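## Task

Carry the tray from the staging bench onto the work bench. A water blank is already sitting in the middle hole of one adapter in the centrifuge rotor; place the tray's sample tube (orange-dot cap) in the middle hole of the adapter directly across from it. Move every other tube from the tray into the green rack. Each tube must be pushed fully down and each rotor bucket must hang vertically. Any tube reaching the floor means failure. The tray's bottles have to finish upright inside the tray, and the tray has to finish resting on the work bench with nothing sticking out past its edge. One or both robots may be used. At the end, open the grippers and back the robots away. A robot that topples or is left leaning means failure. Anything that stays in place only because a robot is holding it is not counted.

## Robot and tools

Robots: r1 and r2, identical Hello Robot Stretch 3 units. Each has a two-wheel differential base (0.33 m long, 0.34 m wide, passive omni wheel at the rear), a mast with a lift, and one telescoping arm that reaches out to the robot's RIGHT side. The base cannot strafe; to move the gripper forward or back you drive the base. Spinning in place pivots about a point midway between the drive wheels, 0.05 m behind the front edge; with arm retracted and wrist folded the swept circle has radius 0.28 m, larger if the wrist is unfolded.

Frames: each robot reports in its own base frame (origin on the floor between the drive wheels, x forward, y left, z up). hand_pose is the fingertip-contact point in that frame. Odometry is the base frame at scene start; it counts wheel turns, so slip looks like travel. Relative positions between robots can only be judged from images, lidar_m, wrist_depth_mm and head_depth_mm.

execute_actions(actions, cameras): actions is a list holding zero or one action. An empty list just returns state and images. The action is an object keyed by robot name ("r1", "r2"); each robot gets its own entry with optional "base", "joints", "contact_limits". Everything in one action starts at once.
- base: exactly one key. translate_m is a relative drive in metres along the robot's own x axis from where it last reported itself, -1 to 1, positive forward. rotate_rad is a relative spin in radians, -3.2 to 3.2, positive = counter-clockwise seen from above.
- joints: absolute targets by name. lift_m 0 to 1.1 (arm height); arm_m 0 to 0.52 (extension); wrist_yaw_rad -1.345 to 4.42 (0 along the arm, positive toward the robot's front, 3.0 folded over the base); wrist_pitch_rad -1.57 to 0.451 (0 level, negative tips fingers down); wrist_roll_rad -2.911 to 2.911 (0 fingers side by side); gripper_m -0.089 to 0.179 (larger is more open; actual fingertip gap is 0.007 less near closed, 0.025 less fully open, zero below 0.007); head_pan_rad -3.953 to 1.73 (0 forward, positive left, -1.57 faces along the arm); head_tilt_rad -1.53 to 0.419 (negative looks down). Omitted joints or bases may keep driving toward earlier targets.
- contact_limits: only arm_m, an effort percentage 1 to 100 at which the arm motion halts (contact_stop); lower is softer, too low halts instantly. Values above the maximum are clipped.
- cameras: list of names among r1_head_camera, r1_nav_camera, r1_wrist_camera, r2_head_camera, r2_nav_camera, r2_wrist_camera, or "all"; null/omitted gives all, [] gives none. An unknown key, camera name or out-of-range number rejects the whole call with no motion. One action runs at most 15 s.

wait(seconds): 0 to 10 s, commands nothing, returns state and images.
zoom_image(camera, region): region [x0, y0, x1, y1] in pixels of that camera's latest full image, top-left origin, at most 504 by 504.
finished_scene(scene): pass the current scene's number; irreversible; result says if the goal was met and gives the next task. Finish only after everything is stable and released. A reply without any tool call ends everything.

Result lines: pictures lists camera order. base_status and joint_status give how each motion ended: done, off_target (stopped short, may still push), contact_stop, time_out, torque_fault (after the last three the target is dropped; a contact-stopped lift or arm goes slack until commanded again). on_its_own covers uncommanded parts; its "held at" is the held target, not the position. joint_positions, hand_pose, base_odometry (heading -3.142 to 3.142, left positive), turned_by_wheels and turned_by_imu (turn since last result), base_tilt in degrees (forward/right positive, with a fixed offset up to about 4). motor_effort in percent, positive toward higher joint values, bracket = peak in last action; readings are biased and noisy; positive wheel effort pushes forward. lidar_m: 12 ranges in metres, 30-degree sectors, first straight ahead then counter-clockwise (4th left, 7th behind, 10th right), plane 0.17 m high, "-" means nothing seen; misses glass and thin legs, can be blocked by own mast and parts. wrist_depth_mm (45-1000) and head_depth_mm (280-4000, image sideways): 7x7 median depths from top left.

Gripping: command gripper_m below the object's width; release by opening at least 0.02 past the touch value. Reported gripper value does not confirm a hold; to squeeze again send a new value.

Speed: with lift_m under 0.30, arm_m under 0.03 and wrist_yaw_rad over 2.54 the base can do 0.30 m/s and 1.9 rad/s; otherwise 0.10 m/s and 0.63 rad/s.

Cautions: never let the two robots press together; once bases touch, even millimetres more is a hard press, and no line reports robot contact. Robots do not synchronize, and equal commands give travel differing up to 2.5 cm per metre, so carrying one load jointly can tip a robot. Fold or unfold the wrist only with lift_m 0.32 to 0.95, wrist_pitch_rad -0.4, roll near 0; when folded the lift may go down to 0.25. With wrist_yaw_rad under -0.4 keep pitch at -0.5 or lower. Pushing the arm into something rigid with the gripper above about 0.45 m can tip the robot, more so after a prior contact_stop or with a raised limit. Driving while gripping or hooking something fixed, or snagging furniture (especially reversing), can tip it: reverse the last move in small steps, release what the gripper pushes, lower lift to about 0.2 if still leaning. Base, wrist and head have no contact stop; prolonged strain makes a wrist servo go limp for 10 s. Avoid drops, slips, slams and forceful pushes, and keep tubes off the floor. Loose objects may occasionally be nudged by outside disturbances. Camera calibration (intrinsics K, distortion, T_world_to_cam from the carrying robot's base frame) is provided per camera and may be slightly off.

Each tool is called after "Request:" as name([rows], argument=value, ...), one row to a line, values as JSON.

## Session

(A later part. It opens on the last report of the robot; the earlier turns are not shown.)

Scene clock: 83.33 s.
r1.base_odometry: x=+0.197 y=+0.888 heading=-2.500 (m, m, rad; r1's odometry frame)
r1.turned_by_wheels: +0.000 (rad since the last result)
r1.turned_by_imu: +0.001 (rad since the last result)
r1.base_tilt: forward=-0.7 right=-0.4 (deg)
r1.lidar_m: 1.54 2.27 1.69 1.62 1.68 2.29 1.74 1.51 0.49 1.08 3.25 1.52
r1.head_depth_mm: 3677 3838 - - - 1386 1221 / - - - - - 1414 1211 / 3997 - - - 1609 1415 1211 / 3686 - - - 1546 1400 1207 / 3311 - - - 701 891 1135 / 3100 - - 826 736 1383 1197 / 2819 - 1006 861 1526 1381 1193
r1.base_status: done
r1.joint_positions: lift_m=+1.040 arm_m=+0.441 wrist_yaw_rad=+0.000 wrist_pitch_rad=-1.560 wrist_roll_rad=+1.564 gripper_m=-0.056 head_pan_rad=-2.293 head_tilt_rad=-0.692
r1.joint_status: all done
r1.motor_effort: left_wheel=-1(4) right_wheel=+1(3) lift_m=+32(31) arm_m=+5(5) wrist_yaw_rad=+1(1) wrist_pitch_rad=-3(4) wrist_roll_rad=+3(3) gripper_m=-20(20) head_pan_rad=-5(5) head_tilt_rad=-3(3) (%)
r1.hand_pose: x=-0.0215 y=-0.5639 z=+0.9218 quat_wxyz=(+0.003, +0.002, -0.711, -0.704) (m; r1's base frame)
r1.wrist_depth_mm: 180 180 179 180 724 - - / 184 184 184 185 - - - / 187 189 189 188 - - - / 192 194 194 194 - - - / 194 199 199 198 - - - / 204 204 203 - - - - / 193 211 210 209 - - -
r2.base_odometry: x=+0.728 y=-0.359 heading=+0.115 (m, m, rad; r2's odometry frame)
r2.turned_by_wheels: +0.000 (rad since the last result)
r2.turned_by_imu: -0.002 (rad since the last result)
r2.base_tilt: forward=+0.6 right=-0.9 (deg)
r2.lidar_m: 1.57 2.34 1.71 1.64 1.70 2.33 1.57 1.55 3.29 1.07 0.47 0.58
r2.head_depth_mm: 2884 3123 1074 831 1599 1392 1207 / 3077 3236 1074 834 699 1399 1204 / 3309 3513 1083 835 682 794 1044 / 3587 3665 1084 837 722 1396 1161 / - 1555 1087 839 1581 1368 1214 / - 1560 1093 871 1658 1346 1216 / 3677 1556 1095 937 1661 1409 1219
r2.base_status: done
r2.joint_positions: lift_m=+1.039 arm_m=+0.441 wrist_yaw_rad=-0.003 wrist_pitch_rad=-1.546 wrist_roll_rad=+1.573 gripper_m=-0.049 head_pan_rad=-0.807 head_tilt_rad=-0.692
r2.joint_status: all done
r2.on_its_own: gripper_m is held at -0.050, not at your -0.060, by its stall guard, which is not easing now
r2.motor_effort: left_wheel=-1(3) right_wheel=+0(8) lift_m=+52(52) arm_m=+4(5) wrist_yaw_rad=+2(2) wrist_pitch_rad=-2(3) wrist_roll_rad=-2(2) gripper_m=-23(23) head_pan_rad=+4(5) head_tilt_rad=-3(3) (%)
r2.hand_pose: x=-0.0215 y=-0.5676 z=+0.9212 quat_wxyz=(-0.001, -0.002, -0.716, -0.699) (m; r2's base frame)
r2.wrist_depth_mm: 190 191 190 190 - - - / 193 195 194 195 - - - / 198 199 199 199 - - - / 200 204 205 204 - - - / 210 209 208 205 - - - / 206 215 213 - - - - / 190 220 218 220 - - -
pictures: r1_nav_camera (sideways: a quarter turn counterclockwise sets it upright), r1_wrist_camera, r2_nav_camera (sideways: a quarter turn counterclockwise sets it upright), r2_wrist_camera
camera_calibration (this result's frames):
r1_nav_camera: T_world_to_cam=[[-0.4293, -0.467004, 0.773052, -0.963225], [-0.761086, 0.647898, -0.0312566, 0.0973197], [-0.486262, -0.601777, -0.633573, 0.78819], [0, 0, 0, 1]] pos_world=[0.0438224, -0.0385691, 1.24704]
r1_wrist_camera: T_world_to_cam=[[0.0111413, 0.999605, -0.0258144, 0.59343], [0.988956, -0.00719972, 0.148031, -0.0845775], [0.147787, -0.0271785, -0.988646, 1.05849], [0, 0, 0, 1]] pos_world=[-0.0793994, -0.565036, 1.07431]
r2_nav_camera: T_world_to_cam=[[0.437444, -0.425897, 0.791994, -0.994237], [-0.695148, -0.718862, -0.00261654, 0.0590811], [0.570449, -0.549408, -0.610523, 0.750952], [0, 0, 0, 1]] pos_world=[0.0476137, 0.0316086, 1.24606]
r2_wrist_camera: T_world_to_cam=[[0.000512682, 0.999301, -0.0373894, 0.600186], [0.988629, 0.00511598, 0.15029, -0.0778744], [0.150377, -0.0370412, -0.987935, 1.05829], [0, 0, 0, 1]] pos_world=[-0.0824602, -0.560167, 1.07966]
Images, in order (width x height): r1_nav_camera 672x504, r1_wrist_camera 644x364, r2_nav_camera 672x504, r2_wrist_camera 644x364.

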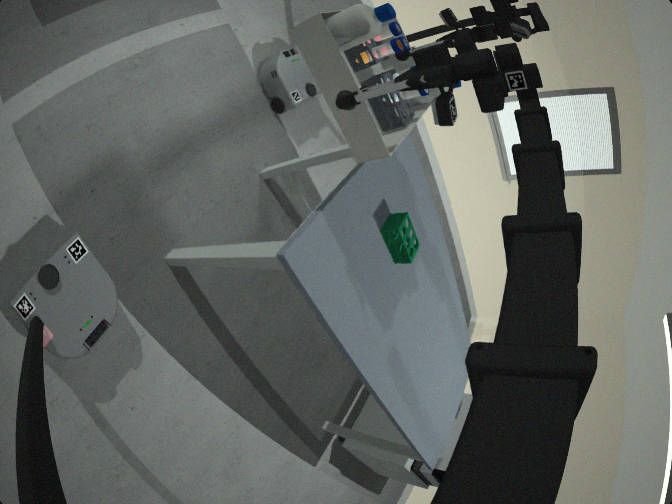

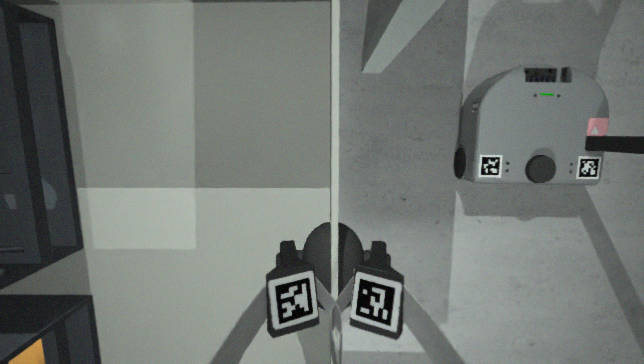

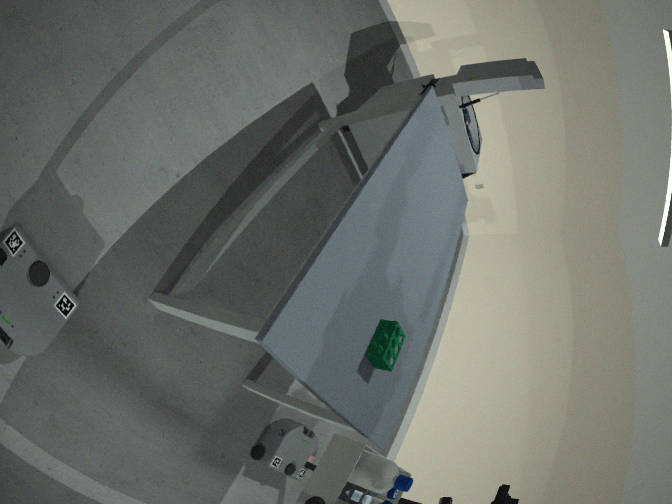

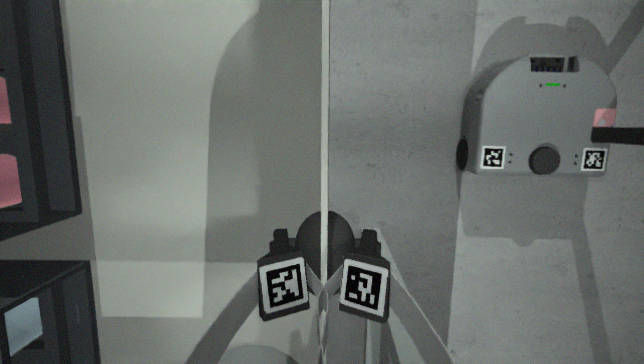

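Request:
execute_actions([
  {"r1":{"base":{"translate_m":-0.95},"joints":{"arm_m":0.445,"head_pan_rad":-1.3}},"r2":{"base":{"translate_m":0.95},"joints":{"arm_m":0.445,"head_pan_rad":-1.8}}},
], cameras=["r1_wrist_camera","r2_wrist_camera","r1_nav_camera","r2_nav_camera"])

Scene clock: 96.00 s.
r1.base_odometry: x=+0.958 y=+1.456 heading=-2.500 (m, m, rad; r1's odometry frame)
r1.turned_by_wheels: +0.000 (rad since the last result)
r1.turned_by_imu: +0.001 (rad since the last result)
r1.base_tilt: forward=-0.7 right=-0.3 (deg)
r1.lidar_m: 2.45 2.31 1.68 1.62 1.67 2.28 1.53 0.84 1.10 1.06 1.10 0.77
r1.head_depth_mm: 714 - 736 630 700 597 1221 / 1381 1519 765 646 696 610 1220 / 2729 2965 621 651 692 621 1209 / 2781 3080 1078 773 687 1307 1199 / 2857 3201 1120 846 685 1332 1198 / 2919 3229 1105 842 679 1353 1196 / 2985 3349 1094 836 677 1380 1192
r1.base_status: done
r1.joint_positions: lift_m=+1.040 arm_m=+0.444 wrist_yaw_rad=+0.000 wrist_pitch_rad=-1.566 wrist_roll_rad=+1.564 gripper_m=-0.056 head_pan_rad=-1.307 head_tilt_rad=-0.692
r1.joint_status: all done
r1.motor_effort: left_wheel=+0(3) right_wheel=+1(3) lift_m=+32(32) arm_m=+7(6) wrist_yaw_rad=+0(1) wrist_pitch_rad=+0(3) wrist_roll_rad=+3(3) gripper_m=-21(20) head_pan_rad=+5(56) head_tilt_rad=-3(3) (%)
r1.hand_pose: x=-0.0215 y=-0.5663 z=+0.9220 quat_wxyz=(+0.003, +0.002, -0.708, -0.706) (m; r1's base frame)
r1.wrist_depth_mm: 180 179 179 180 293 293 - / 183 184 183 184 297 302 - / 187 189 187 187 307 300 - / 192 194 192 194 315 312 - / 194 197 198 197 318 316 - / 204 205 203 - 325 332 - / 185 208 209 210 334 337 -
r2.base_odometry: x=+1.672 y=-0.250 heading=+0.115 (m, m, rad; r2's odometry frame)
r2.turned_by_wheels: +0.000 (rad since the last result)
r2.turned_by_imu: -0.003 (rad since the last result)
r2.base_tilt: forward=+0.8 right=-0.8 (deg)
r2.lidar_m: 2.82 2.35 1.72 1.64 1.71 2.33 2.49 0.58 0.42 0.40 0.42 0.57
r2.head_depth_mm: - - 917 830 678 1363 1157 / - - 1075 833 678 1336 1162 / - 3133 1079 835 682 1309 1207 / - 3045 959 786 681 617 1207 / 2718 2866 769 765 684 603 1211 / - - 752 767 686 591 1213 / 750 2071 726 619 686 578 1218
r2.base_status: done
r2.joint_positions: lift_m=+1.039 arm_m=+0.445 wrist_yaw_rad=-0.002 wrist_pitch_rad=-1.554 wrist_roll_rad=+1.573 gripper_m=-0.049 head_pan_rad=-1.793 head_tilt_rad=-0.692
r2.joint_status: all done
r2.on_its_own: gripper_m is held at -0.050, not at your -0.060, by its stall guard, which is not easing now
r2.motor_effort: left_wheel=-1(3) right_wheel=+0(7) lift_m=+52(52) arm_m=+4(4) wrist_yaw_rad=+1(2) wrist_pitch_rad=+1(2) wrist_roll_rad=-2(2) gripper_m=-25(24) head_pan_rad=-4(51) head_tilt_rad=-2(3) (%)
r2.hand_pose: x=-0.0215 y=-0.5695 z=+0.9213 quat_wxyz=(-0.001, -0.002, -0.713, -0.701) (m; r2's base frame)
r2.wrist_depth_mm: 189 190 189 191 301 300 - / 191 194 194 195 306 308 - / 195 200 199 199 318 314 - / 200 204 204 204 324 325 - / 210 209 206 206 331 332 - / 197 213 212 - 341 340 - / 189 219 217 346 354 351 -
pictures: r1_nav_camera (sideways: a quarter turn counterclockwise sets it upright), r1_wrist_camera, r2_nav_camera (sideways: a quarter turn counterclockwise sets it upright), r2_wrist_camera
camera_calibration (this result's frames):
r1_nav_camera: T_world_to_cam=[[0.152221, -0.615808, 0.773051, -0.966772], [-0.960461, -0.276654, -0.0312566, 0.0985359], [0.233116, -0.737728, -0.633573, 0.783802], [0, 0, 0, 1]] pos_world=[0.0590869, 0.0101461, 1.24704]
r1_wrist_camera: T_world_to_cam=[[0.0111279, 0.999743, -0.019742, 0.590273], [0.988957, -0.00808554, 0.147985, -0.0850732], [0.147787, -0.0211708, -0.988793, 1.0621], [0, 0, 0, 1]] pos_world=[-0.0793995, -0.568324, 1.07444]
r2_nav_camera: T_world_to_cam=[[-0.113474, -0.599891, 0.791994, -0.990876], [-0.983198, 0.182525, -0.00261654, 0.0608382], [-0.142989, -0.778984, -0.610523, 0.755304], [0, 0, 0, 1]] pos_world=[0.0553775, -0.0171526, 1.24606]
r2_wrist_camera: T_world_to_cam=[[-0.000557576, 0.999563, -0.029558, 0.595014], [0.988621, 0.00499738, 0.150347, -0.0779915], [0.150429, -0.0291379, -0.988191, 1.0631], [0, 0, 0, 1]] pos_world=[-0.082486, -0.563388, 1.07986]
Images, in order (width x height): r1_nav_camera 672x504, r1_wrist_camera 644x364, r2_nav_camera 672x504, r2_wrist_camera 644x364.

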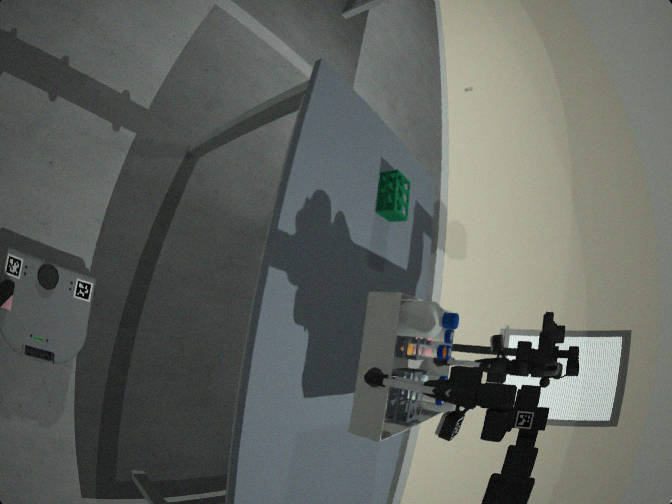

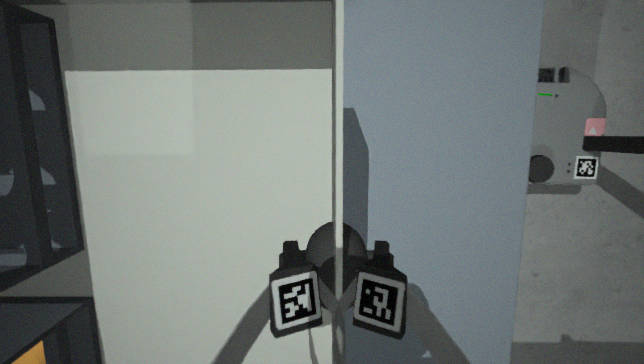

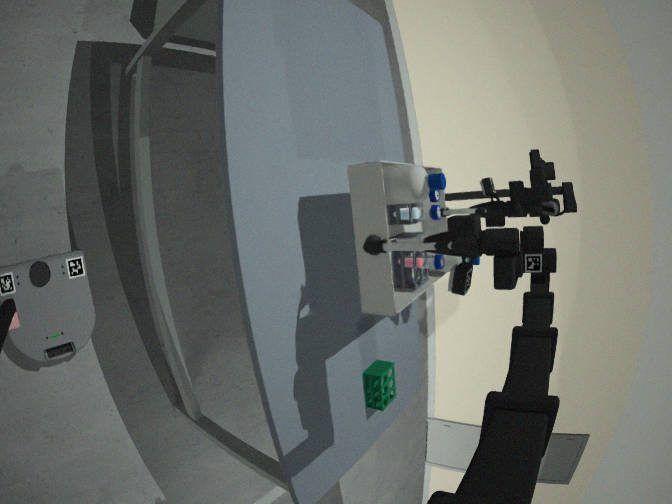

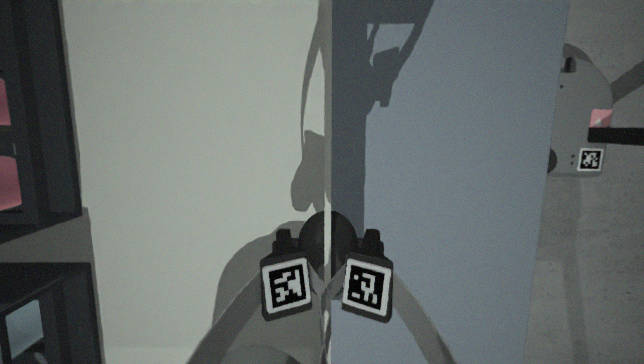

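Request:
execute_actions([
  {"r1":{"joints":{"lift_m":0.94,"arm_m":0.441}},"r2":{"joints":{"lift_m":0.94,"arm_m":0.443}}},
], cameras=[])

Request:
execute_actions([
  {"r1":{"joints":{"lift_m":0.926}},"r2":{"joints":{"lift_m":0.926}}},
], cameras=[])

Request:
execute_actions([
  {"r1":{"joints":{"gripper_m":0.065}},"r2":{"joints":{"gripper_m":0.065}}},
], cameras=[])

Request:
execute_actions([
  {"r1":{"joints":{"lift_m":1.1}},"r2":{"joints":{"lift_m":1.1}}},
], cameras=["r1_wrist_camera","r2_wrist_camera"])

Request:
execute_actions([
  {"r1":{"joints":{"arm_m":0.05}},"r2":{"joints":{"arm_m":0.05}}},
], cameras=[])

Request:
execute_actions([
  {"r1":{"base":{"rotate_rad":-0.4}},"r2":{"base":{"rotate_rad":-0.4}}},
], cameras=[])

Request:
execute_actions([
  {"r1":{"base":{"translate_m":0.39}},"r2":{"base":{"translate_m":0.39}}},
], cameras=[])

Request:
execute_actions([
  {"r1":{"base":{"rotate_rad":0.4},"joints":{"head_pan_rad":-2.2,"head_tilt_rad":-0.8}},"r2":{"base":{"rotate_rad":0.4},"joints":{"head_pan_rad":-2.2,"head_tilt_rad":-0.8}}},
], cameras=["r1_nav_camera","r2_nav_camera"])

Scene clock: 102.20 s.
r1.base_odometry: x=+0.958 y=+1.456 heading=-2.500 (m, m, rad; r1's odometry frame)
r1.turned_by_wheels: +0.000 (rad since the last result)
r1.turned_by_imu: +0.000 (rad since the last result)
r1.base_tilt: forward=-0.8 right=-0.3 (deg)
r1.lidar_m: 2.46 2.31 1.68 1.61 1.67 2.28 1.53 0.84 1.10 1.06 1.10 0.77
r1.head_depth_mm: 2543 2730 - 790 667 598 1221 / 939 847 1599 806 678 609 1219 / 2710 3011 1010 686 691 621 1207 / 2797 3129 1128 711 685 1307 1203 / 2838 3209 1118 847 683 1337 1203 / 2934 3289 1108 841 678 1360 1198 / 3052 3315 1093 836 675 1385 1191
r1.base_status: not commanded
r1.joint_positions: lift_m=+0.940 arm_m=+0.441 wrist_yaw_rad=+0.000 wrist_pitch_rad=-1.562 wrist_roll_rad=+1.564 gripper_m=-0.056 head_pan_rad=-1.307 head_tilt_rad=-0.692
r1.joint_status: all done
r1.motor_effort: left_wheel=-1(0) right_wheel=+0(1) lift_m=+27(34) arm_m=-6(6) wrist_yaw_rad=+0(1) wrist_pitch_rad=-2(3) wrist_roll_rad=+3(3) gripper_m=-20(21) head_pan_rad=+5(5) head_tilt_rad=-4(3) (%)
r1.hand_pose: x=-0.0215 y=-0.5642 z=+0.8221 quat_wxyz=(+0.003, +0.002, -0.710, -0.704) (m; r1's base frame)
r1.wrist_depth_mm: 179 181 181 180 198 197 197 / 183 184 184 184 204 202 202 / 187 189 190 188 207 207 207 / 192 194 193 194 213 211 212 / 193 199 197 197 216 216 215 / 205 204 203 - 224 222 221 / 193 210 211 210 229 226 227
r2.base_odometry: x=+1.672 y=-0.250 heading=+0.115 (m, m, rad; r2's odometry frame)
r2.turned_by_wheels: +0.000 (rad since the last result)
r2.turned_by_imu: +0.000 (rad since the last result)
r2.base_tilt: forward=+0.6 right=-0.7 (deg)
r2.lidar_m: 2.82 2.35 1.72 1.65 1.70 2.32 2.48 0.58 0.42 0.40 0.42 0.57
r2.head_depth_mm: 2983 3276 1074 - - - 1140 / 2908 3168 1171 - 654 1337 1160 / 2828 3111 - 811 681 1305 1207 / 2785 2969 997 784 682 617 1210 / 2677 - 885 809 683 602 1213 / 2641 - - 784 684 590 1218 / 2496 839 955 649 669 579 1215
r2.base_status: not commanded
r2.joint_positions: lift_m=+0.940 arm_m=+0.443 wrist_yaw_rad=-0.002 wrist_pitch_rad=-1.550 wrist_roll_rad=+1.573 gripper_m=-0.049 head_pan_rad=-1.793 head_tilt_rad=-0.692
r2.joint_status: all done
r2.on_its_own: gripper_m is held at -0.050, not at your -0.060, by its stall guard, which is not easing now
r2.motor_effort: left_wheel=-1(1) right_wheel=+0(0) lift_m=+29(50) arm_m=-1(3) wrist_yaw_rad=+1(1) wrist_pitch_rad=-1(1) wrist_roll_rad=-2(2) gripper_m=-24(24) head_pan_rad=-4(4) head_tilt_rad=-3(2) (%)
r2.hand_pose: x=-0.0215 y=-0.5693 z=+0.8222 quat_wxyz=(-0.001, -0.002, -0.714, -0.700) (m; r2's base frame)
r2.wrist_depth_mm: 190 191 191 191 204 203 202 / 193 195 194 195 209 208 206 / 196 200 200 199 214 213 214 / 200 205 203 204 220 220 217 / 211 210 209 206 225 225 223 / 198 214 213 - 232 231 231 / 189 219 217 220 242 235 238
pictures: none
No camera images: the call's "cameras" was empty. Leave "cameras" out to get every camera's image.

Scene clock: 103.00 s.
r1.base_odometry: x=+0.958 y=+1.456 heading=-2.500 (m, m, rad; r1's odometry frame)
r1.turned_by_wheels: +0.000 (rad since the last result)
r1.turned_by_imu: +0.000 (rad since the last result)
r1.base_tilt: forward=-0.8 right=-0.3 (deg)
r1.lidar_m: 2.45 2.30 1.68 1.62 1.68 2.29 1.53 0.85 1.10 1.06 1.10 0.77
r1.head_depth_mm: 2551 2762 - 810 675 598 1219 / 950 852 1156 830 677 607 1216 / 2730 3002 1019 714 692 623 1208 / 2782 3116 1126 717 687 1305 1207 / 2867 3166 1113 847 682 1330 1203 / 2942 3252 1102 842 679 1359 1195 / 3006 3358 1099 835 676 1382 1196
r1.base_status: not commanded
r1.joint_positions: lift_m=+0.926 arm_m=+0.441 wrist_yaw_rad=+0.000 wrist_pitch_rad=-1.562 wrist_roll_rad=+1.564 gripper_m=-0.056 head_pan_rad=-1.307 head_tilt_rad=-0.692
r1.joint_status: all done
r1.motor_effort: left_wheel=+0(0) right_wheel=+1(1) lift_m=+28(29) arm_m=-5(5) wrist_yaw_rad=+0(0) wrist_pitch_rad=-2(2) wrist_roll_rad=+3(3) gripper_m=-20(20) head_pan_rad=+5(5) head_tilt_rad=-3(3) (%)
r1.hand_pose: x=-0.0215 y=-0.5642 z=+0.8081 quat_wxyz=(+0.003, +0.002, -0.710, -0.704) (m; r1's base frame)
r1.wrist_depth_mm: 180 181 179 180 185 184 184 / 184 184 184 184 191 188 190 / 188 190 189 188 194 194 192 / 192 193 192 193 198 197 196 / 193 199 199 197 202 201 202 / 204 205 203 - 208 205 206 / 194 209 210 210 212 212 211
r2.base_odometry: x=+1.672 y=-0.250 heading=+0.115 (m, m, rad; r2's odometry frame)
r2.turned_by_wheels: +0.000 (rad since the last result)
r2.turned_by_imu: +0.000 (rad since the last result)
r2.base_tilt: forward=+0.7 right=-0.8 (deg)
r2.lidar_m: 2.82 2.34 1.72 1.65 1.70 2.33 2.48 0.58 0.42 0.40 0.42 0.57
r2.head_depth_mm: 2985 3240 1073 - - - 1138 / 2898 3200 1120 - - 1334 1160 / 2846 3091 - - 664 1312 1209 / 2763 2996 1021 790 682 618 1209 / 2707 - 907 816 683 605 1210 / 2639 - - 805 685 591 1216 / 2469 838 963 656 669 578 1216
r2.base_status: not commanded
r2.joint_positions: lift_m=+0.926 arm_m=+0.443 wrist_yaw_rad=-0.002 wrist_pitch_rad=-1.549 wrist_roll_rad=+1.573 gripper_m=-0.049 head_pan_rad=-1.793 head_tilt_rad=-0.692
r2.joint_status: all done
r2.on_its_own: gripper_m is held at -0.050, not at your -0.060, by its stall guard, which is not easing now
r2.motor_effort: left_wheel=-1(1) right_wheel=-1(1) lift_m=+29(30) arm_m=-1(1) wrist_yaw_rad=+2(1) wrist_pitch_rad=-1(1) wrist_roll_rad=-2(2) gripper_m=-23(22) head_pan_rad=-4(4) head_tilt_rad=-3(3) (%)
r2.hand_pose: x=-0.0215 y=-0.5693 z=+0.8082 quat_wxyz=(-0.001, -0.002, -0.714, -0.700) (m; r2's base frame)
r2.wrist_depth_mm: 190 191 189 190 191 191 188 / 192 196 193 195 195 196 195 / 197 201 199 200 200 199 198 / 199 205 202 204 206 205 204 / 210 210 208 205 211 210 208 / 200 216 214 - 217 216 213 / 190 220 218 220 224 221 221
pictures: none
No camera images: the call's "cameras" was empty. Leave "cameras" out to get every camera's image.

Scene clock: 104.70 s.
r1.base_odometry: x=+0.958 y=+1.456 heading=-2.500 (m, m, rad; r1's odometry frame)
r1.turned_by_wheels: +0.000 (rad since the last result)
r1.turned_by_imu: +0.000 (rad since the last result)
r1.base_tilt: forward=-0.8 right=-0.3 (deg)
r1.lidar_m: 2.45 2.30 1.69 1.62 1.68 2.29 1.52 0.85 1.10 1.06 1.10 0.77
r1.head_depth_mm: 2544 2778 - 802 676 595 1224 / 953 851 1152 827 678 609 1210 / 2695 3021 1141 711 690 621 1212 / 2816 3108 1129 757 688 1308 1202 / 2856 3166 1117 846 683 1334 1201 / 2955 3258 1106 842 680 1359 1195 / 3019 3318 1098 834 675 1385 1194
r1.base_status: not commanded
r1.joint_positions: lift_m=+0.926 arm_m=+0.441 wrist_yaw_rad=+0.000 wrist_pitch_rad=-1.562 wrist_roll_rad=+1.564 gripper_m=+0.065 head_pan_rad=-1.307 head_tilt_rad=-0.692
r1.joint_status: all done
r1.motor_effort: left_wheel=-1(1) right_wheel=+1(0) lift_m=+27(28) arm_m=-5(4) wrist_yaw_rad=+0(0) wrist_pitch_rad=-2(2) wrist_roll_rad=+4(3) gripper_m=+1(80) head_pan_rad=+6(5) head_tilt_rad=-3(3) (%)
r1.hand_pose: x=-0.0215 y=-0.5642 z=+0.8081 quat_wxyz=(+0.003, +0.002, -0.710, -0.704) (m; r1's base frame)
r1.wrist_depth_mm: 184 186 186 186 185 186 185 / 188 190 188 190 190 189 189 / 192 195 195 192 194 193 193 / 194 199 198 198 198 198 197 / 198 204 202 202 202 203 201 / 207 207 - 206 207 206 206 / 188 213 213 211 214 213 212
r2.base_odometry: x=+1.672 y=-0.250 heading=+0.115 (m, m, rad; r2's odometry frame)
r2.turned_by_wheels: +0.000 (rad since the last result)
r2.turned_by_imu: +0.000 (rad since the last result)
r2.base_tilt: forward=+0.6 right=-0.9 (deg)
r2.lidar_m: 2.82 2.35 1.71 1.65 1.70 2.32 2.48 0.58 0.42 0.40 0.42 0.57
r2.head_depth_mm: 2979 3244 1073 - - - 1138 / 2931 3211 1125 - - 1332 1159 / 2851 3122 - - 664 1311 1207 / 2778 2987 1018 803 684 616 1213 / 2704 - 931 814 683 604 1211 / 2639 - - 811 684 591 1215 / 2486 839 972 660 669 579 1215
r2.base_status: not commanded
r2.joint_positions: lift_m=+0.926 arm_m=+0.443 wrist_yaw_rad=-0.002 wrist_pitch_rad=-1.549 wrist_roll_rad=+1.573 gripper_m=+0.065 head_pan_rad=-1.793 head_tilt_rad=-0.692
r2.joint_status: all done
r2.motor_effort: left_wheel=-1(1) right_wheel=+0(0) lift_m=+29(29) arm_m=-1(1) wrist_yaw_rad=+2(2) wrist_pitch_rad=-1(1) wrist_roll_rad=-2(2) gripper_m=+1(93) head_pan_rad=-4(4) head_tilt_rad=-3(3) (%)
r2.hand_pose: x=-0.0215 y=-0.5693 z=+0.8082 quat_wxyz=(-0.001, -0.002, -0.714, -0.700) (m; r2's base frame)
r2.wrist_depth_mm: 191 192 192 192 192 190 189 / 194 197 196 196 196 196 195 / 199 204 203 202 202 202 200 / 203 209 209 207 206 205 203 / 215 214 213 213 212 211 210 / 198 220 - 218 - 216 214 / 196 225 224 225 225 221 221
pictures: none
No camera images: the call's "cameras" was empty. Leave "cameras" out to get every camera's image.

Scene clock: 107.10 s.
r1.base_odometry: x=+0.958 y=+1.456 heading=-2.500 (m, m, rad; r1's odometry frame)
r1.turned_by_wheels: +0.000 (rad since the last result)
r1.turned_by_imu: +0.000 (rad since the last result)
r1.base_tilt: forward=-0.8 right=-0.3 (deg)
r1.lidar_m: 2.46 2.31 1.69 1.62 1.68 2.28 1.53 0.85 1.10 1.06 1.10 0.77
r1.head_depth_mm: 737 - 870 807 674 597 1225 / 2602 2845 1152 826 678 610 1221 / 2712 3016 1138 714 692 621 1213 / 2804 3092 1132 757 686 1311 1208 / 2858 3177 1117 851 683 1329 1204 / 2967 3259 1105 840 679 1358 1197 / 3019 3334 1096 837 677 1387 1192
r1.base_status: not commanded
r1.joint_positions: lift_m=+1.100 arm_m=+0.441 wrist_yaw_rad=+0.000 wrist_pitch_rad=-1.562 wrist_roll_rad=+1.564 gripper_m=+0.065 head_pan_rad=-1.307 head_tilt_rad=-0.692
r1.joint_status: all done
r1.motor_effort: left_wheel=-1(1) right_wheel=+0(0) lift_m=+26(26) arm_m=-4(5) wrist_yaw_rad=-1(0) wrist_pitch_rad=-2(2) wrist_roll_rad=+3(3) gripper_m=+1(0) head_pan_rad=+4(5) head_tilt_rad=-2(3) (%)
r1.hand_pose: x=-0.0215 y=-0.5642 z=+0.9822 quat_wxyz=(+0.003, +0.002, -0.710, -0.704) (m; r1's base frame)
r1.wrist_depth_mm: 351 352 354 354 345 348 - / 345 305 361 354 353 358 - / 308 318 363 365 366 365 - / 268 317 373 373 377 371 - / 386 335 373 381 378 - - / 339 324 - 388 388 - - / 351 338 276 390 402 - -
r2.base_odometry: x=+1.672 y=-0.250 heading=+0.115 (m, m, rad; r2's odometry frame)
r2.turned_by_wheels: +0.000 (rad since the last result)
r2.turned_by_imu: +0.000 (rad since the last result)
r2.base_tilt: forward=+0.9 right=-0.9 (deg)
r2.lidar_m: 2.82 2.35 1.72 1.65 1.71 2.33 2.47 0.58 0.42 0.40 0.42 0.57
r2.head_depth_mm: 3010 3262 1073 830 678 1365 1159 / 2903 3205 1077 833 679 1333 1161 / 2844 3112 1077 836 681 1312 1207 / 2769 3072 1083 805 683 617 1208 / 2723 2997 911 812 684 603 1214 / 2675 2955 995 810 684 591 1214 / - 2732 978 659 669 578 1210
r2.base_status: not commanded
r2.joint_positions: lift_m=+1.100 arm_m=+0.443 wrist_yaw_rad=-0.002 wrist_pitch_rad=-1.549 wrist_roll_rad=+1.573 gripper_m=+0.065 head_pan_rad=-1.793 head_tilt_rad=-0.692
r2.joint_status: all done
r2.motor_effort: left_wheel=+0(1) right_wheel=+0(0) lift_m=+45(48) arm_m=-1(1) wrist_yaw_rad=+2(1) wrist_pitch_rad=-1(1) wrist_roll_rad=-2(2) gripper_m=+0(0) head_pan_rad=-4(4) head_tilt_rad=-3(3) (%)
r2.hand_pose: x=-0.0215 y=-0.5693 z=+0.9815 quat_wxyz=(-0.001, -0.002, -0.714, -0.700) (m; r2's base frame)
r2.wrist_depth_mm: 366 328 354 354 355 355 - / 344 318 367 368 363 364 - / 373 317 378 377 375 368 - / 392 369 384 388 389 390 - / 408 331 394 394 400 402 - / 419 342 - 402 - - - / 376 357 306 373 417 - -
pictures: r1_wrist_camera, r2_wrist_camera
camera_calibration (this result's frames):
r1_wrist_camera: T_world_to_cam=[[0.0111395, 0.999652, -0.0238931, 0.593474], [0.988956, -0.00748251, 0.148017, -0.0936571], [0.147787, -0.0252781, -0.988696, 1.11925], [0, 0, 0, 1]] pos_world=[-0.0793994, -0.565676, 1.13465]
r2_wrist_camera: T_world_to_cam=[[-0.000741473, 0.999423, -0.0339657, 0.6008], [0.988621, 0.005842, 0.150316, -0.086529], [0.150428, -0.0334677, -0.988054, 1.12001], [0, 0, 0, 1]] pos_world=[-0.0824914, -0.562463, 1.14005]
Images, in order (width x height): r1_wrist_camera 644x364, r2_wrist_camera 644x364.

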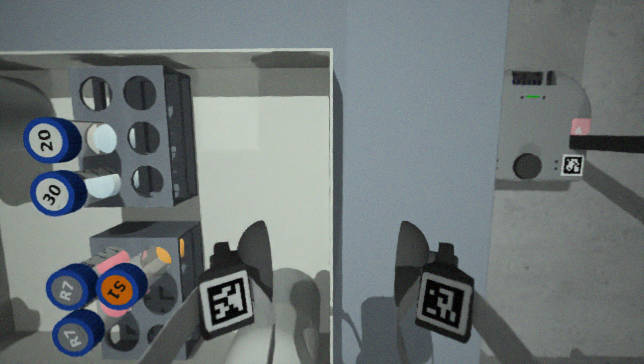

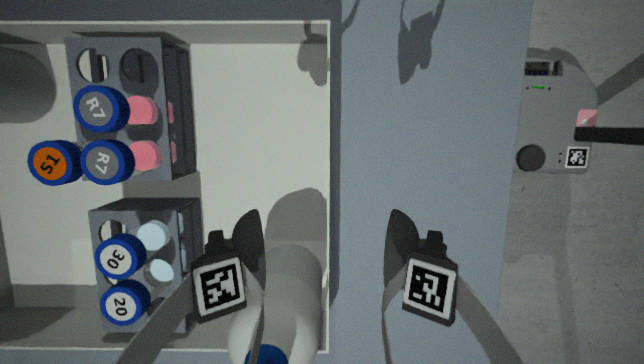

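Scene clock: 111.20 s.
r1.base_odometry: x=+0.958 y=+1.456 heading=-2.500 (m, m, rad; r1's odometry frame)
r1.turned_by_wheels: +0.000 (rad since the last result)
r1.turned_by_imu: +0.000 (rad since the last result)
r1.base_tilt: forward=-0.7 right=-0.3 (deg)
r1.lidar_m: 2.45 2.31 1.69 1.62 1.68 2.29 1.53 0.85 1.10 1.06 1.10 0.77
r1.head_depth_mm: 2520 2870 2994 - - - 1175 / 2654 2916 1149 872 - 592 1217 / 2723 3024 1134 697 691 619 1207 / 2768 3075 1130 756 686 1307 1205 / 2868 3210 1117 849 684 1333 1203 / 2926 3277 1103 841 678 1355 1196 / 3044 3350 1097 838 674 1381 1192
r1.base_status: not commanded
r1.joint_positions: lift_m=+1.100 arm_m=+0.050 wrist_yaw_rad=+0.000 wrist_pitch_rad=-1.562 wrist_roll_rad=+1.564 gripper_m=+0.065 head_pan_rad=-1.307 head_tilt_rad=-0.692
r1.joint_status: all done
r1.motor_effort: left_wheel=-1(0) right_wheel=+1(1) lift_m=+26(26) arm_m=-6(7) wrist_yaw_rad=-1(0) wrist_pitch_rad=-2(2) wrist_roll_rad=+3(3) gripper_m=+0(0) head_pan_rad=+5(5) head_tilt_rad=-3(3) (%)
r1.hand_pose: x=-0.0215 y=-0.1733 z=+0.9822 quat_wxyz=(+0.003, +0.002, -0.710, -0.704) (m; r1's base frame)
r1.wrist_depth_mm: 355 364 - - - - - / 365 370 - - - - - / 370 376 - - - - - / 378 383 - - - - - / 388 391 - - - - - / 397 396 - - - - - / 406 411 - - - - -
r2.base_odometry: x=+1.672 y=-0.250 heading=+0.115 (m, m, rad; r2's odometry frame)
r2.turned_by_wheels: +0.000 (rad since the last result)
r2.turned_by_imu: +0.000 (rad since the last result)
r2.base_tilt: forward=+0.7 right=-0.8 (deg)
r2.lidar_m: 2.82 2.35 1.71 1.64 1.70 2.32 2.47 0.58 0.42 0.40 0.42 0.57
r2.head_depth_mm: 2890 - 911 890 644 1355 1157 / - - 959 - 646 1337 1156 / - - - - 663 1314 1211 / - - - - - 1315 1222 / - - - - - - 1206 / - - - - - 591 1212 / 1348 - 970 - - 572 1215
r2.base_status: not commanded
r2.joint_positions: lift_m=+1.100 arm_m=+0.050 wrist_yaw_rad=+0.000 wrist_pitch_rad=-1.549 wrist_roll_rad=+1.573 gripper_m=+0.065 head_pan_rad=-1.793 head_tilt_rad=-0.692
r2.joint_status: all done
r2.motor_effort: left_wheel=-1(1) right_wheel=-1(1) lift_m=+45(45) arm_m=-1(1) wrist_yaw_rad=+0(1) wrist_pitch_rad=-1(1) wrist_roll_rad=-2(2) gripper_m=+1(0) head_pan_rad=-4(4) head_tilt_rad=-3(3) (%)
r2.hand_pose: x=-0.0215 y=-0.1763 z=+0.9815 quat_wxyz=(+0.000, -0.001, -0.714, -0.700) (m; r2's base frame)
r2.wrist_depth_mm: 365 365 - - - - - / 382 380 - - - - - / 385 387 - - - - - / 397 397 - - - - - / 407 404 - - - - - / 426 417 - - - - - / 435 430 - - - - -
pictures: none
No camera images: the call's "cameras" was empty. Leave "cameras" out to get every camera's image.

Scene clock: 112.83 s.
r1.base_odometry: x=+0.958 y=+1.456 heading=-2.900 (m, m, rad; r1's odometry frame)
r1.turned_by_wheels: -0.400 (rad since the last result)
r1.turned_by_imu: -0.401 (rad since the last result)
r1.base_tilt: forward=-0.7 right=-0.3 (deg)
r1.lidar_m: 0.77 3.85 2.07 1.64 1.62 1.74 2.63 1.04 0.85 1.07 1.06 1.14
r1.head_depth_mm: 2899 3211 1219 - - - 1175 / 2805 3110 1158 934 - 1425 1217 / 2795 3119 1143 887 689 1340 1214 / 2698 3038 982 820 687 1309 1203 / 2658 2944 991 815 682 1301 1198 / 1353 2974 983 813 680 612 1199 / 2638 2939 1096 659 675 608 1188
r1.base_status: done
r1.joint_positions: lift_m=+1.100 arm_m=+0.050 wrist_yaw_rad=+0.000 wrist_pitch_rad=-1.562 wrist_roll_rad=+1.564 gripper_m=+0.065 head_pan_rad=-1.307 head_tilt_rad=-0.692
r1.joint_status: not commanded
r1.motor_effort: left_wheel=+1(4) right_wheel=-1(3) lift_m=+26(26) arm_m=-5(6) wrist_yaw_rad=-1(0) wrist_pitch_rad=-2(2) wrist_roll_rad=+3(3) gripper_m=+0(0) head_pan_rad=+4(5) head_tilt_rad=-2(3) (%)
r1.hand_pose: x=-0.0215 y=-0.1733 z=+0.9822 quat_wxyz=(+0.003, +0.002, -0.710, -0.704) (m; r1's base frame)
r1.wrist_depth_mm: - - - - - - - / 365 - - - - - - / 372 - - - - - - / 383 - - - - - - / 386 405 - - - - - / 399 395 - - - - - / 410 405 - - - - -
r2.base_odometry: x=+1.672 y=-0.250 heading=-0.285 (m, m, rad; r2's odometry frame)
r2.turned_by_wheels: -0.400 (rad since the last result)
r2.turned_by_imu: -0.403 (rad since the last result)
r2.base_tilt: forward=+0.7 right=-0.8 (deg)
r2.lidar_m: 0.65 2.82 2.11 1.67 1.65 1.77 2.67 2.48 0.52 0.41 0.40 0.43
r2.head_depth_mm: - - 2402 889 1533 1360 1201 / - - 976 - 1573 1288 1207 / - - - - 741 1397 1164 / - - - - - 1400 1130 / - - - - - - 1208 / - - - - - 605 1215 / 2758 - 1072 - - 578 1192
r2.base_status: done
r2.joint_positions: lift_m=+1.100 arm_m=+0.050 wrist_yaw_rad=+0.000 wrist_pitch_rad=-1.549 wrist_roll_rad=+1.573 gripper_m=+0.065 head_pan_rad=-1.793 head_tilt_rad=-0.692
r2.joint_status: not commanded
r2.motor_effort: left_wheel=+1(8) right_wheel=-3(7) lift_m=+45(45) arm_m=-1(1) wrist_yaw_rad=-1(0) wrist_pitch_rad=-1(1) wrist_roll_rad=-2(2) gripper_m=+0(0) head_pan_rad=-4(4) head_tilt_rad=-3(3) (%)
r2.hand_pose: x=-0.0215 y=-0.1763 z=+0.9815 quat_wxyz=(+0.000, -0.001, -0.714, -0.700) (m; r2's base frame)
r2.wrist_depth_mm: 374 - - - - - - / 378 - - - - - - / 385 - - - - - - / 400 419 - - - - - / 406 408 - - - - - / 418 420 - - - - - / 426 428 - - - - -
pictures: none
No camera images: the call's "cameras" was empty. Leave "cameras" out to get every camera's image.

Scene clock: 117.80 s.
r1.base_odometry: x=+0.579 y=+1.363 heading=-2.900 (m, m, rad; r1's odometry frame)
r1.turned_by_wheels: +0.000 (rad since the last result)
r1.turned_by_imu: +0.002 (rad since the last result)
r1.base_tilt: forward=-0.7 right=-0.3 (deg)
r1.lidar_m: 2.09 2.08 2.27 1.79 1.78 1.91 2.88 1.13 1.16 0.92 0.91 0.39
r1.head_depth_mm: 2707 2960 1481 - - - 1151 / 2661 3024 2805 918 - 580 499 / 2628 2956 2798 832 690 575 507 / 2596 2883 2766 854 687 575 494 / 2546 2874 2719 846 682 572 493 / 2529 2816 2700 843 680 569 491 / 2504 2794 2670 834 673 567 489
r1.base_status: done
r1.joint_positions: lift_m=+1.100 arm_m=+0.050 wrist_yaw_rad=+0.000 wrist_pitch_rad=-1.562 wrist_roll_rad=+1.564 gripper_m=+0.065 head_pan_rad=-1.307 head_tilt_rad=-0.692
r1.joint_status: not commanded
r1.motor_effort: left_wheel=+1(4) right_wheel=-3(2) lift_m=+27(27) arm_m=-5(5) wrist_yaw_rad=+0(0) wrist_pitch_rad=-3(2) wrist_roll_rad=+3(3) gripper_m=+0(1) head_pan_rad=+5(5) head_tilt_rad=-3(3) (%)
r1.hand_pose: x=-0.0215 y=-0.1733 z=+0.9822 quat_wxyz=(+0.003, +0.002, -0.710, -0.704) (m; r1's base frame)
r1.wrist_depth_mm: 355 356 - - - - - / 363 364 - - - - - / 364 370 375 - - - - / 375 378 380 - - - - / 384 387 384 - - - - / 401 396 - - - - - / 412 401 403 408 - - -
r2.base_odometry: x=+2.046 y=-0.360 heading=-0.284 (m, m, rad; r2's odometry frame)
r2.turned_by_wheels: +0.000 (rad since the last result)
r2.turned_by_imu: +0.001 (rad since the last result)
r2.base_tilt: forward=+0.6 right=-0.8 (deg)
r2.lidar_m: 0.40 2.46 2.31 1.83 1.81 1.95 2.93 0.67 0.32 0.25 0.25 0.27
r2.head_depth_mm: - - 991 888 645 1336 1160 / - - 973 - 646 600 1140 / - - - - 663 575 1160 / - - - - - 575 523 / - - - - - - 498 / - - - - - 576 498 / 2613 - 2593 - - 572 499
r2.base_status: done
r2.joint_positions: lift_m=+1.100 arm_m=+0.050 wrist_yaw_rad=+0.000 wrist_pitch_rad=-1.549 wrist_roll_rad=+1.573 gripper_m=+0.065 head_pan_rad=-1.793 head_tilt_rad=-0.692
r2.joint_status: not commanded
r2.motor_effort: left_wheel=+2(8) right_wheel=-3(6) lift_m=+45(45) arm_m=-1(1) wrist_yaw_rad=+0(0) wrist_pitch_rad=-1(1) wrist_roll_rad=-2(2) gripper_m=+1(1) head_pan_rad=-4(4) head_tilt_rad=-3(3) (%)
r2.hand_pose: x=-0.0215 y=-0.1763 z=+0.9815 quat_wxyz=(+0.000, -0.001, -0.714, -0.700) (m; r2's base frame)
r2.wrist_depth_mm: 365 366 949 - - - - / 375 375 375 - - - - / 372 388 382 - - - - / 398 393 392 - - - - / 413 406 404 - - - - / 422 418 - 421 - - - / 432 431 429 429 - - -
pictures: none
No camera images: the call's "cameras" was empty. Leave "cameras" out to get every camera's image.

Scene clock: 119.43 s.
r1.base_odometry: x=+0.579 y=+1.363 heading=-2.500 (m, m, rad; r1's odometry frame)
r1.turned_by_wheels: +0.400 (rad since the last result)
r1.turned_by_imu: +0.401 (rad since the last result)
r1.base_tilt: forward=-0.7 right=-0.2 (deg)
r1.lidar_m: 2.08 2.52 1.85 1.77 1.84 2.51 1.13 1.14 0.94 0.91 0.41 0.39
r1.head_depth_mm: 3411 1302 971 771 1471 1345 1180 / 3672 1290 962 747 667 1336 1169 / 3515 1273 955 721 633 1306 1166 / 3223 3118 854 701 630 575 1166 / 2941 - 869 - 627 548 1153 / - - 894 - 623 536 1095 / - - 858 700 621 544 475
r1.base_status: done
r1.joint_positions: lift_m=+1.100 arm_m=+0.050 wrist_yaw_rad=+0.000 wrist_pitch_rad=-1.562 wrist_roll_rad=+1.564 gripper_m=+0.065 head_pan_rad=-2.193 head_tilt_rad=-0.790
r1.joint_status: all done
r1.motor_effort: left_wheel=-2(5) right_wheel=+1(4) lift_m=+26(26) arm_m=-5(6) wrist_yaw_rad=-1(0) wrist_pitch_rad=-2(2) wrist_roll_rad=+3(3) gripper_m=+1(1) head_pan_rad=-5(56) head_tilt_rad=-4(13) (%)
r1.hand_pose: x=-0.0215 y=-0.1733 z=+0.9822 quat_wxyz=(+0.003, +0.002, -0.710, -0.704) (m; r1's base frame)
r1.wrist_depth_mm: 355 357 352 - - - - / 363 358 361 - - - - / 371 377 366 - - - - / 379 380 377 - - - - / 392 387 383 - - - - / 399 398 - - - - - / 405 407 408 - - - -
r2.base_odometry: x=+2.046 y=-0.360 heading=+0.115 (m, m, rad; r2's odometry frame)
r2.turned_by_wheels: +0.400 (rad since the last result)
r2.turned_by_imu: +0.403 (rad since the last result)
r2.base_tilt: forward=+0.8 right=-1.0 (deg)
r2.lidar_m: 1.22 2.55 1.87 1.80 1.86 2.55 0.99 0.35 0.26 0.25 0.26 0.35
r2.head_depth_mm: - 1177 908 739 668 1269 1162 / 3662 1183 910 741 625 1296 1144 / 3447 1182 850 716 626 1246 1106 / 3342 1186 819 688 626 552 1164 / 3103 870 807 - 627 542 1107 / - - 911 - 627 543 494 / - - 867 708 629 554 477
r2.base_status: done
r2.joint_positions: lift_m=+1.100 arm_m=+0.050 wrist_yaw_rad=+0.000 wrist_pitch_rad=-1.549 wrist_roll_rad=+1.573 gripper_m=+0.065 head_pan_rad=-2.193 head_tilt_rad=-0.790
r2.joint_status: all done
r2.motor_effort: left_wheel=-3(8) right_wheel=+2(8) lift_m=+45(45) arm_m=-1(1) wrist_yaw_rad=+1(0) wrist_pitch_rad=-1(1) wrist_roll_rad=-2(2) gripper_m=+0(0) head_pan_rad=-4(39) head_tilt_rad=-3(9) (%)
r2.hand_pose: x=-0.0215 y=-0.1763 z=+0.9815 quat_wxyz=(+0.000, -0.001, -0.714, -0.700) (m; r2's base frame)
r2.wrist_depth_mm: 366 362 363 - - - - / 376 370 371 - - - - / 387 385 378 - - - - / 401 390 394 - - - - / 408 405 398 - - - - / 420 417 - - - - - / 434 432 428 - - - -
pictures: r1_nav_camera (sideways: a quarter turn counterclockwise sets it upright), r2_nav_camera (sideways: a quarter turn counterclockwise sets it upright)
camera_calibration (this result's frames):
r1_nav_camera: T_world_to_cam=[[-0.422797, -0.566458, 0.707367, -0.877656], [-0.820129, 0.571241, -0.0327467, 0.0996156], [-0.385528, -0.593977, -0.706088, 0.881897], [0, 0, 0, 1]] pos_world=[0.0506223, -0.0302339, 1.24678]
r2_nav_camera: T_world_to_cam=[[-0.381699, -0.569026, 0.728365, -0.906305], [-0.834204, 0.551418, -0.00637553, 0.0648226], [-0.398006, -0.610039, -0.685159, 0.853945], [0, 0, 0, 1]] pos_world=[0.048015, -0.0305154, 1.24562]
Images, in order (width x height): r1_nav_camera 672x504, r2_nav_camera 672x504.

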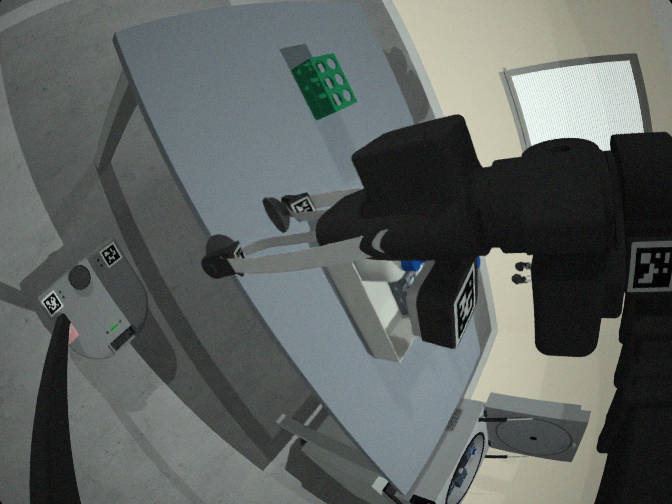

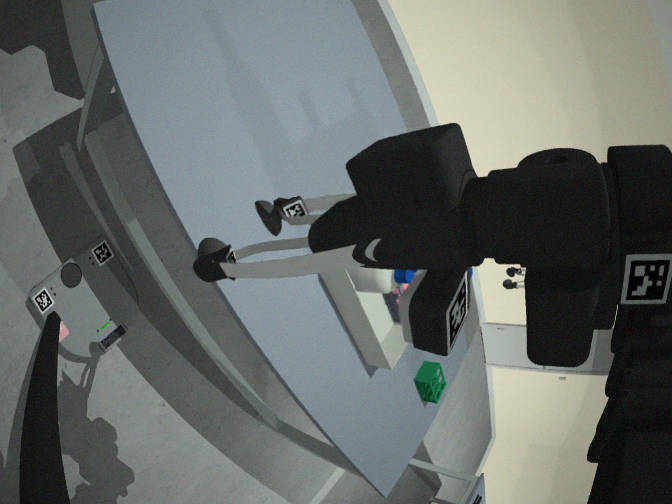

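Request:
execute_actions([
  {"r1":{"base":{"translate_m":-0.30},"joints":{"arm_m":0.44}},"r2":{"base":{"translate_m":-0.36}}},
], cameras=["r1_wrist_camera","r2_wrist_camera","r1_head_camera"])

Scene clock: 129.03 s.
r1.base_odometry: x=+0.820 y=+1.542 heading=-2.500 (m, m, rad; r1's odometry frame)
r1.turned_by_wheels: +0.000 (rad since the last result)
r1.turned_by_imu: -0.001 (rad since the last result)
r1.base_tilt: forward=-0.8 right=-0.2 (deg)
r1.lidar_m: 2.37 2.53 1.84 1.77 1.84 2.51 1.01 0.84 0.94 0.91 0.94 0.64
r1.head_depth_mm: 1185 1273 969 769 1208 1326 1178 / 3379 3149 962 767 669 1333 1169 / 3470 3110 954 759 631 1299 1161 / 3281 3088 946 755 629 575 1163 / 3033 3065 936 750 627 548 1153 / 2887 2985 929 703 609 535 1111 / 2688 2861 922 700 583 533 485
r1.base_status: done
r1.joint_positions: lift_m=+1.100 arm_m=+0.440 wrist_yaw_rad=+0.000 wrist_pitch_rad=-1.562 wrist_roll_rad=+1.564 gripper_m=+0.065 head_pan_rad=-2.193 head_tilt_rad=-0.790
r1.joint_status: all done
r1.motor_effort: left_wheel=-1(4) right_wheel=+1(2) lift_m=+26(26) arm_m=+5(6) wrist_yaw_rad=+0(0) wrist_pitch_rad=-2(2) wrist_roll_rad=+3(3) gripper_m=+2(1) head_pan_rad=-5(5) head_tilt_rad=-3(4) (%)
r1.hand_pose: x=-0.0215 y=-0.5624 z=+0.9822 quat_wxyz=(+0.003, +0.002, -0.710, -0.704) (m; r1's base frame)
r1.wrist_depth_mm: 217 256 346 320 347 344 348 / 332 310 349 323 354 351 350 / 367 360 367 357 364 357 360 / 378 371 374 353 372 366 371 / 387 389 383 322 385 374 380 / 399 367 - 330 382 390 387 / 403 406 399 400 400 392 397
r2.base_odometry: x=+1.688 y=-0.401 heading=+0.115 (m, m, rad; r2's odometry frame)
r2.turned_by_wheels: +0.000 (rad since the last result)
r2.turned_by_imu: +0.000 (rad since the last result)
r2.base_tilt: forward=+0.7 right=-0.8 (deg)
r2.lidar_m: 1.22 2.56 1.86 1.80 1.86 2.54 2.47 0.36 0.26 0.25 0.26 0.35
r2.head_depth_mm: - 2884 909 739 667 1243 1161 / 3668 2858 910 740 625 1295 1142 / 3455 2870 882 742 625 1248 1107 / 3301 2890 838 742 626 552 1165 / 3132 1122 947 - 628 541 1108 / - - 981 - 606 542 494 / - - 953 698 594 553 478
r2.base_status: done
r2.joint_positions: lift_m=+1.100 arm_m=+0.050 wrist_yaw_rad=+0.000 wrist_pitch_rad=-1.549 wrist_roll_rad=+1.573 gripper_m=+0.065 head_pan_rad=-2.193 head_tilt_rad=-0.790
r2.joint_status: not commanded
r2.motor_effort: left_wheel=-4(9) right_wheel=+3(4) lift_m=+45(46) arm_m=-1(1) wrist_yaw_rad=+0(0) wrist_pitch_rad=-1(1) wrist_roll_rad=-2(2) gripper_m=+0(0) head_pan_rad=-4(4) head_tilt_rad=-4(3) (%)
r2.hand_pose: x=-0.0215 y=-0.1763 z=+0.9815 quat_wxyz=(+0.000, -0.001, -0.714, -0.700) (m; r2's base frame)
r2.wrist_depth_mm: 363 364 363 - - - - / 357 378 373 - - - - / 377 384 382 - - - - / 396 392 392 - - - - / 401 402 400 - - - - / 325 417 - - - - - / 346 428 432 - - - -
pictures: r1_head_camera (sideways: a quarter turn clockwise sets it upright), r1_wrist_camera, r2_wrist_camera
camera_calibration (this result's frames):
r1_head_camera: T_world_to_cam=[[0.373285, 0.591801, -0.714444, 0.951833], [0.817835, -0.573471, -0.0477228, 0.0584741], [-0.437955, -0.566483, -0.698063, 0.872371], [0, 0, 0, 1]] pos_world=[-0.0210669, -0.0355782, 1.29179]
r1_wrist_camera: T_world_to_cam=[[0.0113257, 0.99965, -0.023895, 0.59165], [0.988955, -0.00766637, 0.148018, -0.093749], [0.147783, -0.0253074, -0.988696, 1.11928], [0, 0, 0, 1]] pos_world=[-0.0793987, -0.563836, 1.13465]
r2_wrist_camera: T_world_to_cam=[[-0.00274662, 0.999419, -0.0339657, 0.208003], [0.988607, 0.00782547, 0.150316, -0.0884378], [0.150495, -0.0331659, -0.988054, 1.13323], [0, 0, 0, 1]] pos_world=[-0.0825429, -0.169606, 1.14005]
Images, in order (width x height): r1_head_camera 896x504, r1_wrist_camera 644x364, r2_wrist_camera 644x364.

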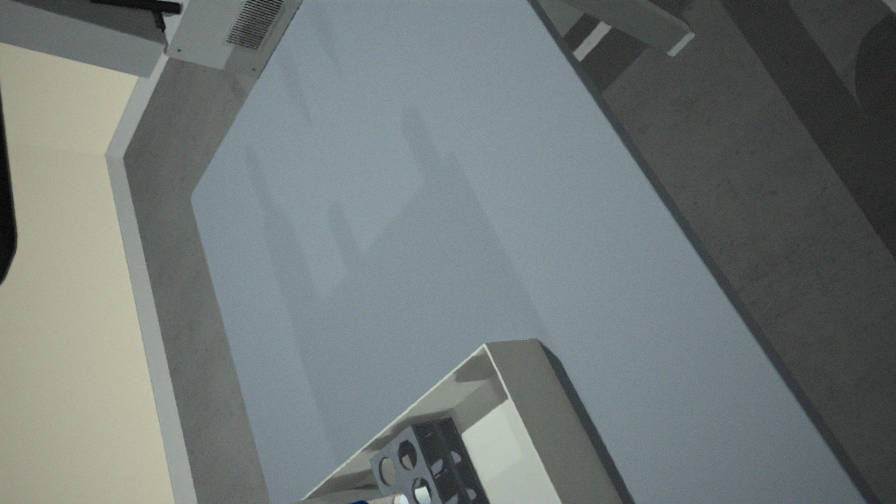

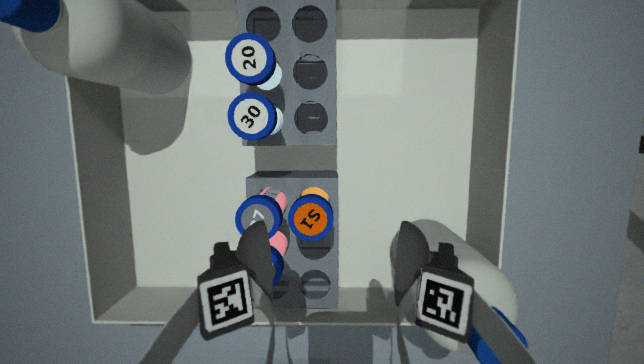

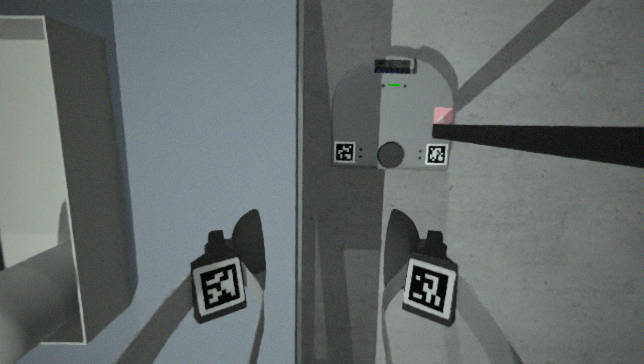

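Request:
execute_actions([
  {"r1":{"base":{"translate_m":0.004},"joints":{"arm_m":0.453,"wrist_roll_rad":0}},"r2":{"joints":{"wrist_roll_rad":0}}},
], cameras=["r1_wrist_camera"])

Scene clock: 133.67 s.
r1.base_odometry: x=+0.816 y=+1.540 heading=-2.500 (m, m, rad; r1's odometry frame)
r1.turned_by_wheels: +0.000 (rad since the last result)
r1.turned_by_imu: +0.000 (rad since the last result)
r1.base_tilt: forward=-0.7 right=-0.3 (deg)
r1.lidar_m: 2.37 2.52 1.84 1.77 1.84 2.50 1.02 0.84 0.95 0.91 0.94 0.64
r1.head_depth_mm: 1192 1273 966 770 1212 1322 1174 / 3416 3157 960 767 669 1332 1172 / 3613 3110 952 760 632 1303 1165 / 3278 3098 945 755 629 575 1157 / 3048 3034 937 749 625 548 1155 / 2860 3011 928 712 608 535 1110 / 2713 2878 892 698 583 534 485
r1.base_status: done
r1.joint_positions: lift_m=+1.100 arm_m=+0.453 wrist_yaw_rad=+0.000 wrist_pitch_rad=-1.562 wrist_roll_rad=+0.008 gripper_m=+0.065 head_pan_rad=-2.193 head_tilt_rad=-0.790
r1.joint_status: all done
r1.motor_effort: left_wheel=-2(1) right_wheel=+1(6) lift_m=+26(27) arm_m=+5(5) wrist_yaw_rad=-1(0) wrist_pitch_rad=-2(2) wrist_roll_rad=-3(1) gripper_m=+1(1) head_pan_rad=-5(4) head_tilt_rad=-5(3) (%)
r1.hand_pose: x=-0.0216 y=-0.5757 z=+0.9822 quat_wxyz=(+0.500, +0.496, -0.504, -0.500) (m; r1's base frame)
r1.wrist_depth_mm: 355 350 348 350 345 254 353 / 362 361 359 356 355 350 355 / 368 365 364 307 308 302 358 / 378 378 315 310 313 309 366 / 388 387 381 380 374 361 373 / 399 395 - 387 389 370 387 / 405 406 253 357 356 345 397
r2.base_odometry: x=+1.688 y=-0.401 heading=+0.115 (m, m, rad; r2's odometry frame)
r2.turned_by_wheels: +0.000 (rad since the last result)
r2.turned_by_imu: +0.000 (rad since the last result)
r2.base_tilt: forward=+0.8 right=-0.8 (deg)
r2.lidar_m: 1.22 2.58 1.87 1.80 1.86 2.55 2.46 0.36 0.26 0.25 0.26 0.35
r2.head_depth_mm: - 2860 906 739 669 1244 1161 / 3687 2857 909 740 624 1290 1142 / 3455 2884 881 741 625 1248 1109 / 3310 2882 838 742 625 552 1162 / 3108 1112 915 746 627 547 1108 / - - 917 747 607 543 485 / - - 920 705 - 538 477
r2.base_status: not commanded
r2.joint_positions: lift_m=+1.100 arm_m=+0.050 wrist_yaw_rad=+0.000 wrist_pitch_rad=-1.549 wrist_roll_rad=+0.008 gripper_m=+0.065 head_pan_rad=-2.193 head_tilt_rad=-0.790
r2.joint_status: all done
r2.motor_effort: left_wheel=-3(3) right_wheel=+3(3) lift_m=+45(46) arm_m=-1(1) wrist_yaw_rad=+0(1) wrist_pitch_rad=-1(1) wrist_roll_rad=-5(7) gripper_m=+0(1) head_pan_rad=-4(5) head_tilt_rad=-5(3) (%)
r2.hand_pose: x=-0.0216 y=-0.1766 z=+0.9815 quat_wxyz=(+0.503, +0.493, -0.507, -0.497) (m; r2's base frame)
r2.wrist_depth_mm: 366 366 362 358 360 358 355 / 378 376 370 371 368 364 363 / 383 379 378 380 377 376 369 / - - - - - - - / - - - - - - - / - - - - - - - / - - - - - - -
pictures: r1_wrist_camera
camera_calibration (this result's frames):
r1_wrist_camera: T_world_to_cam=[[-0.999537, 0.026342, -0.0152573, 0.014258], [0.0239356, 0.989754, 0.140761, 0.466681], [0.0188089, 0.14033, -0.989926, 1.21274], [0, 0, 0, 1]] pos_world=[-0.0197291, -0.632459, 1.13505]
Images, in order (width x height): r1_wrist_camera 644x364.

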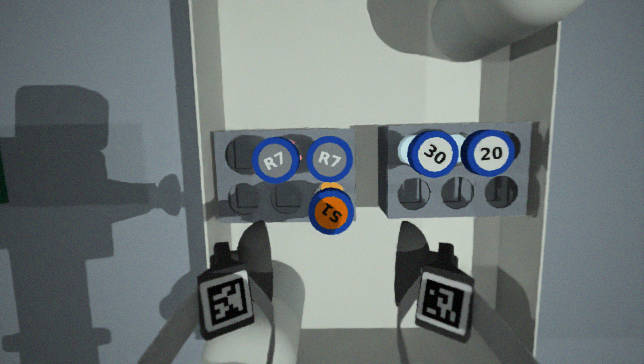

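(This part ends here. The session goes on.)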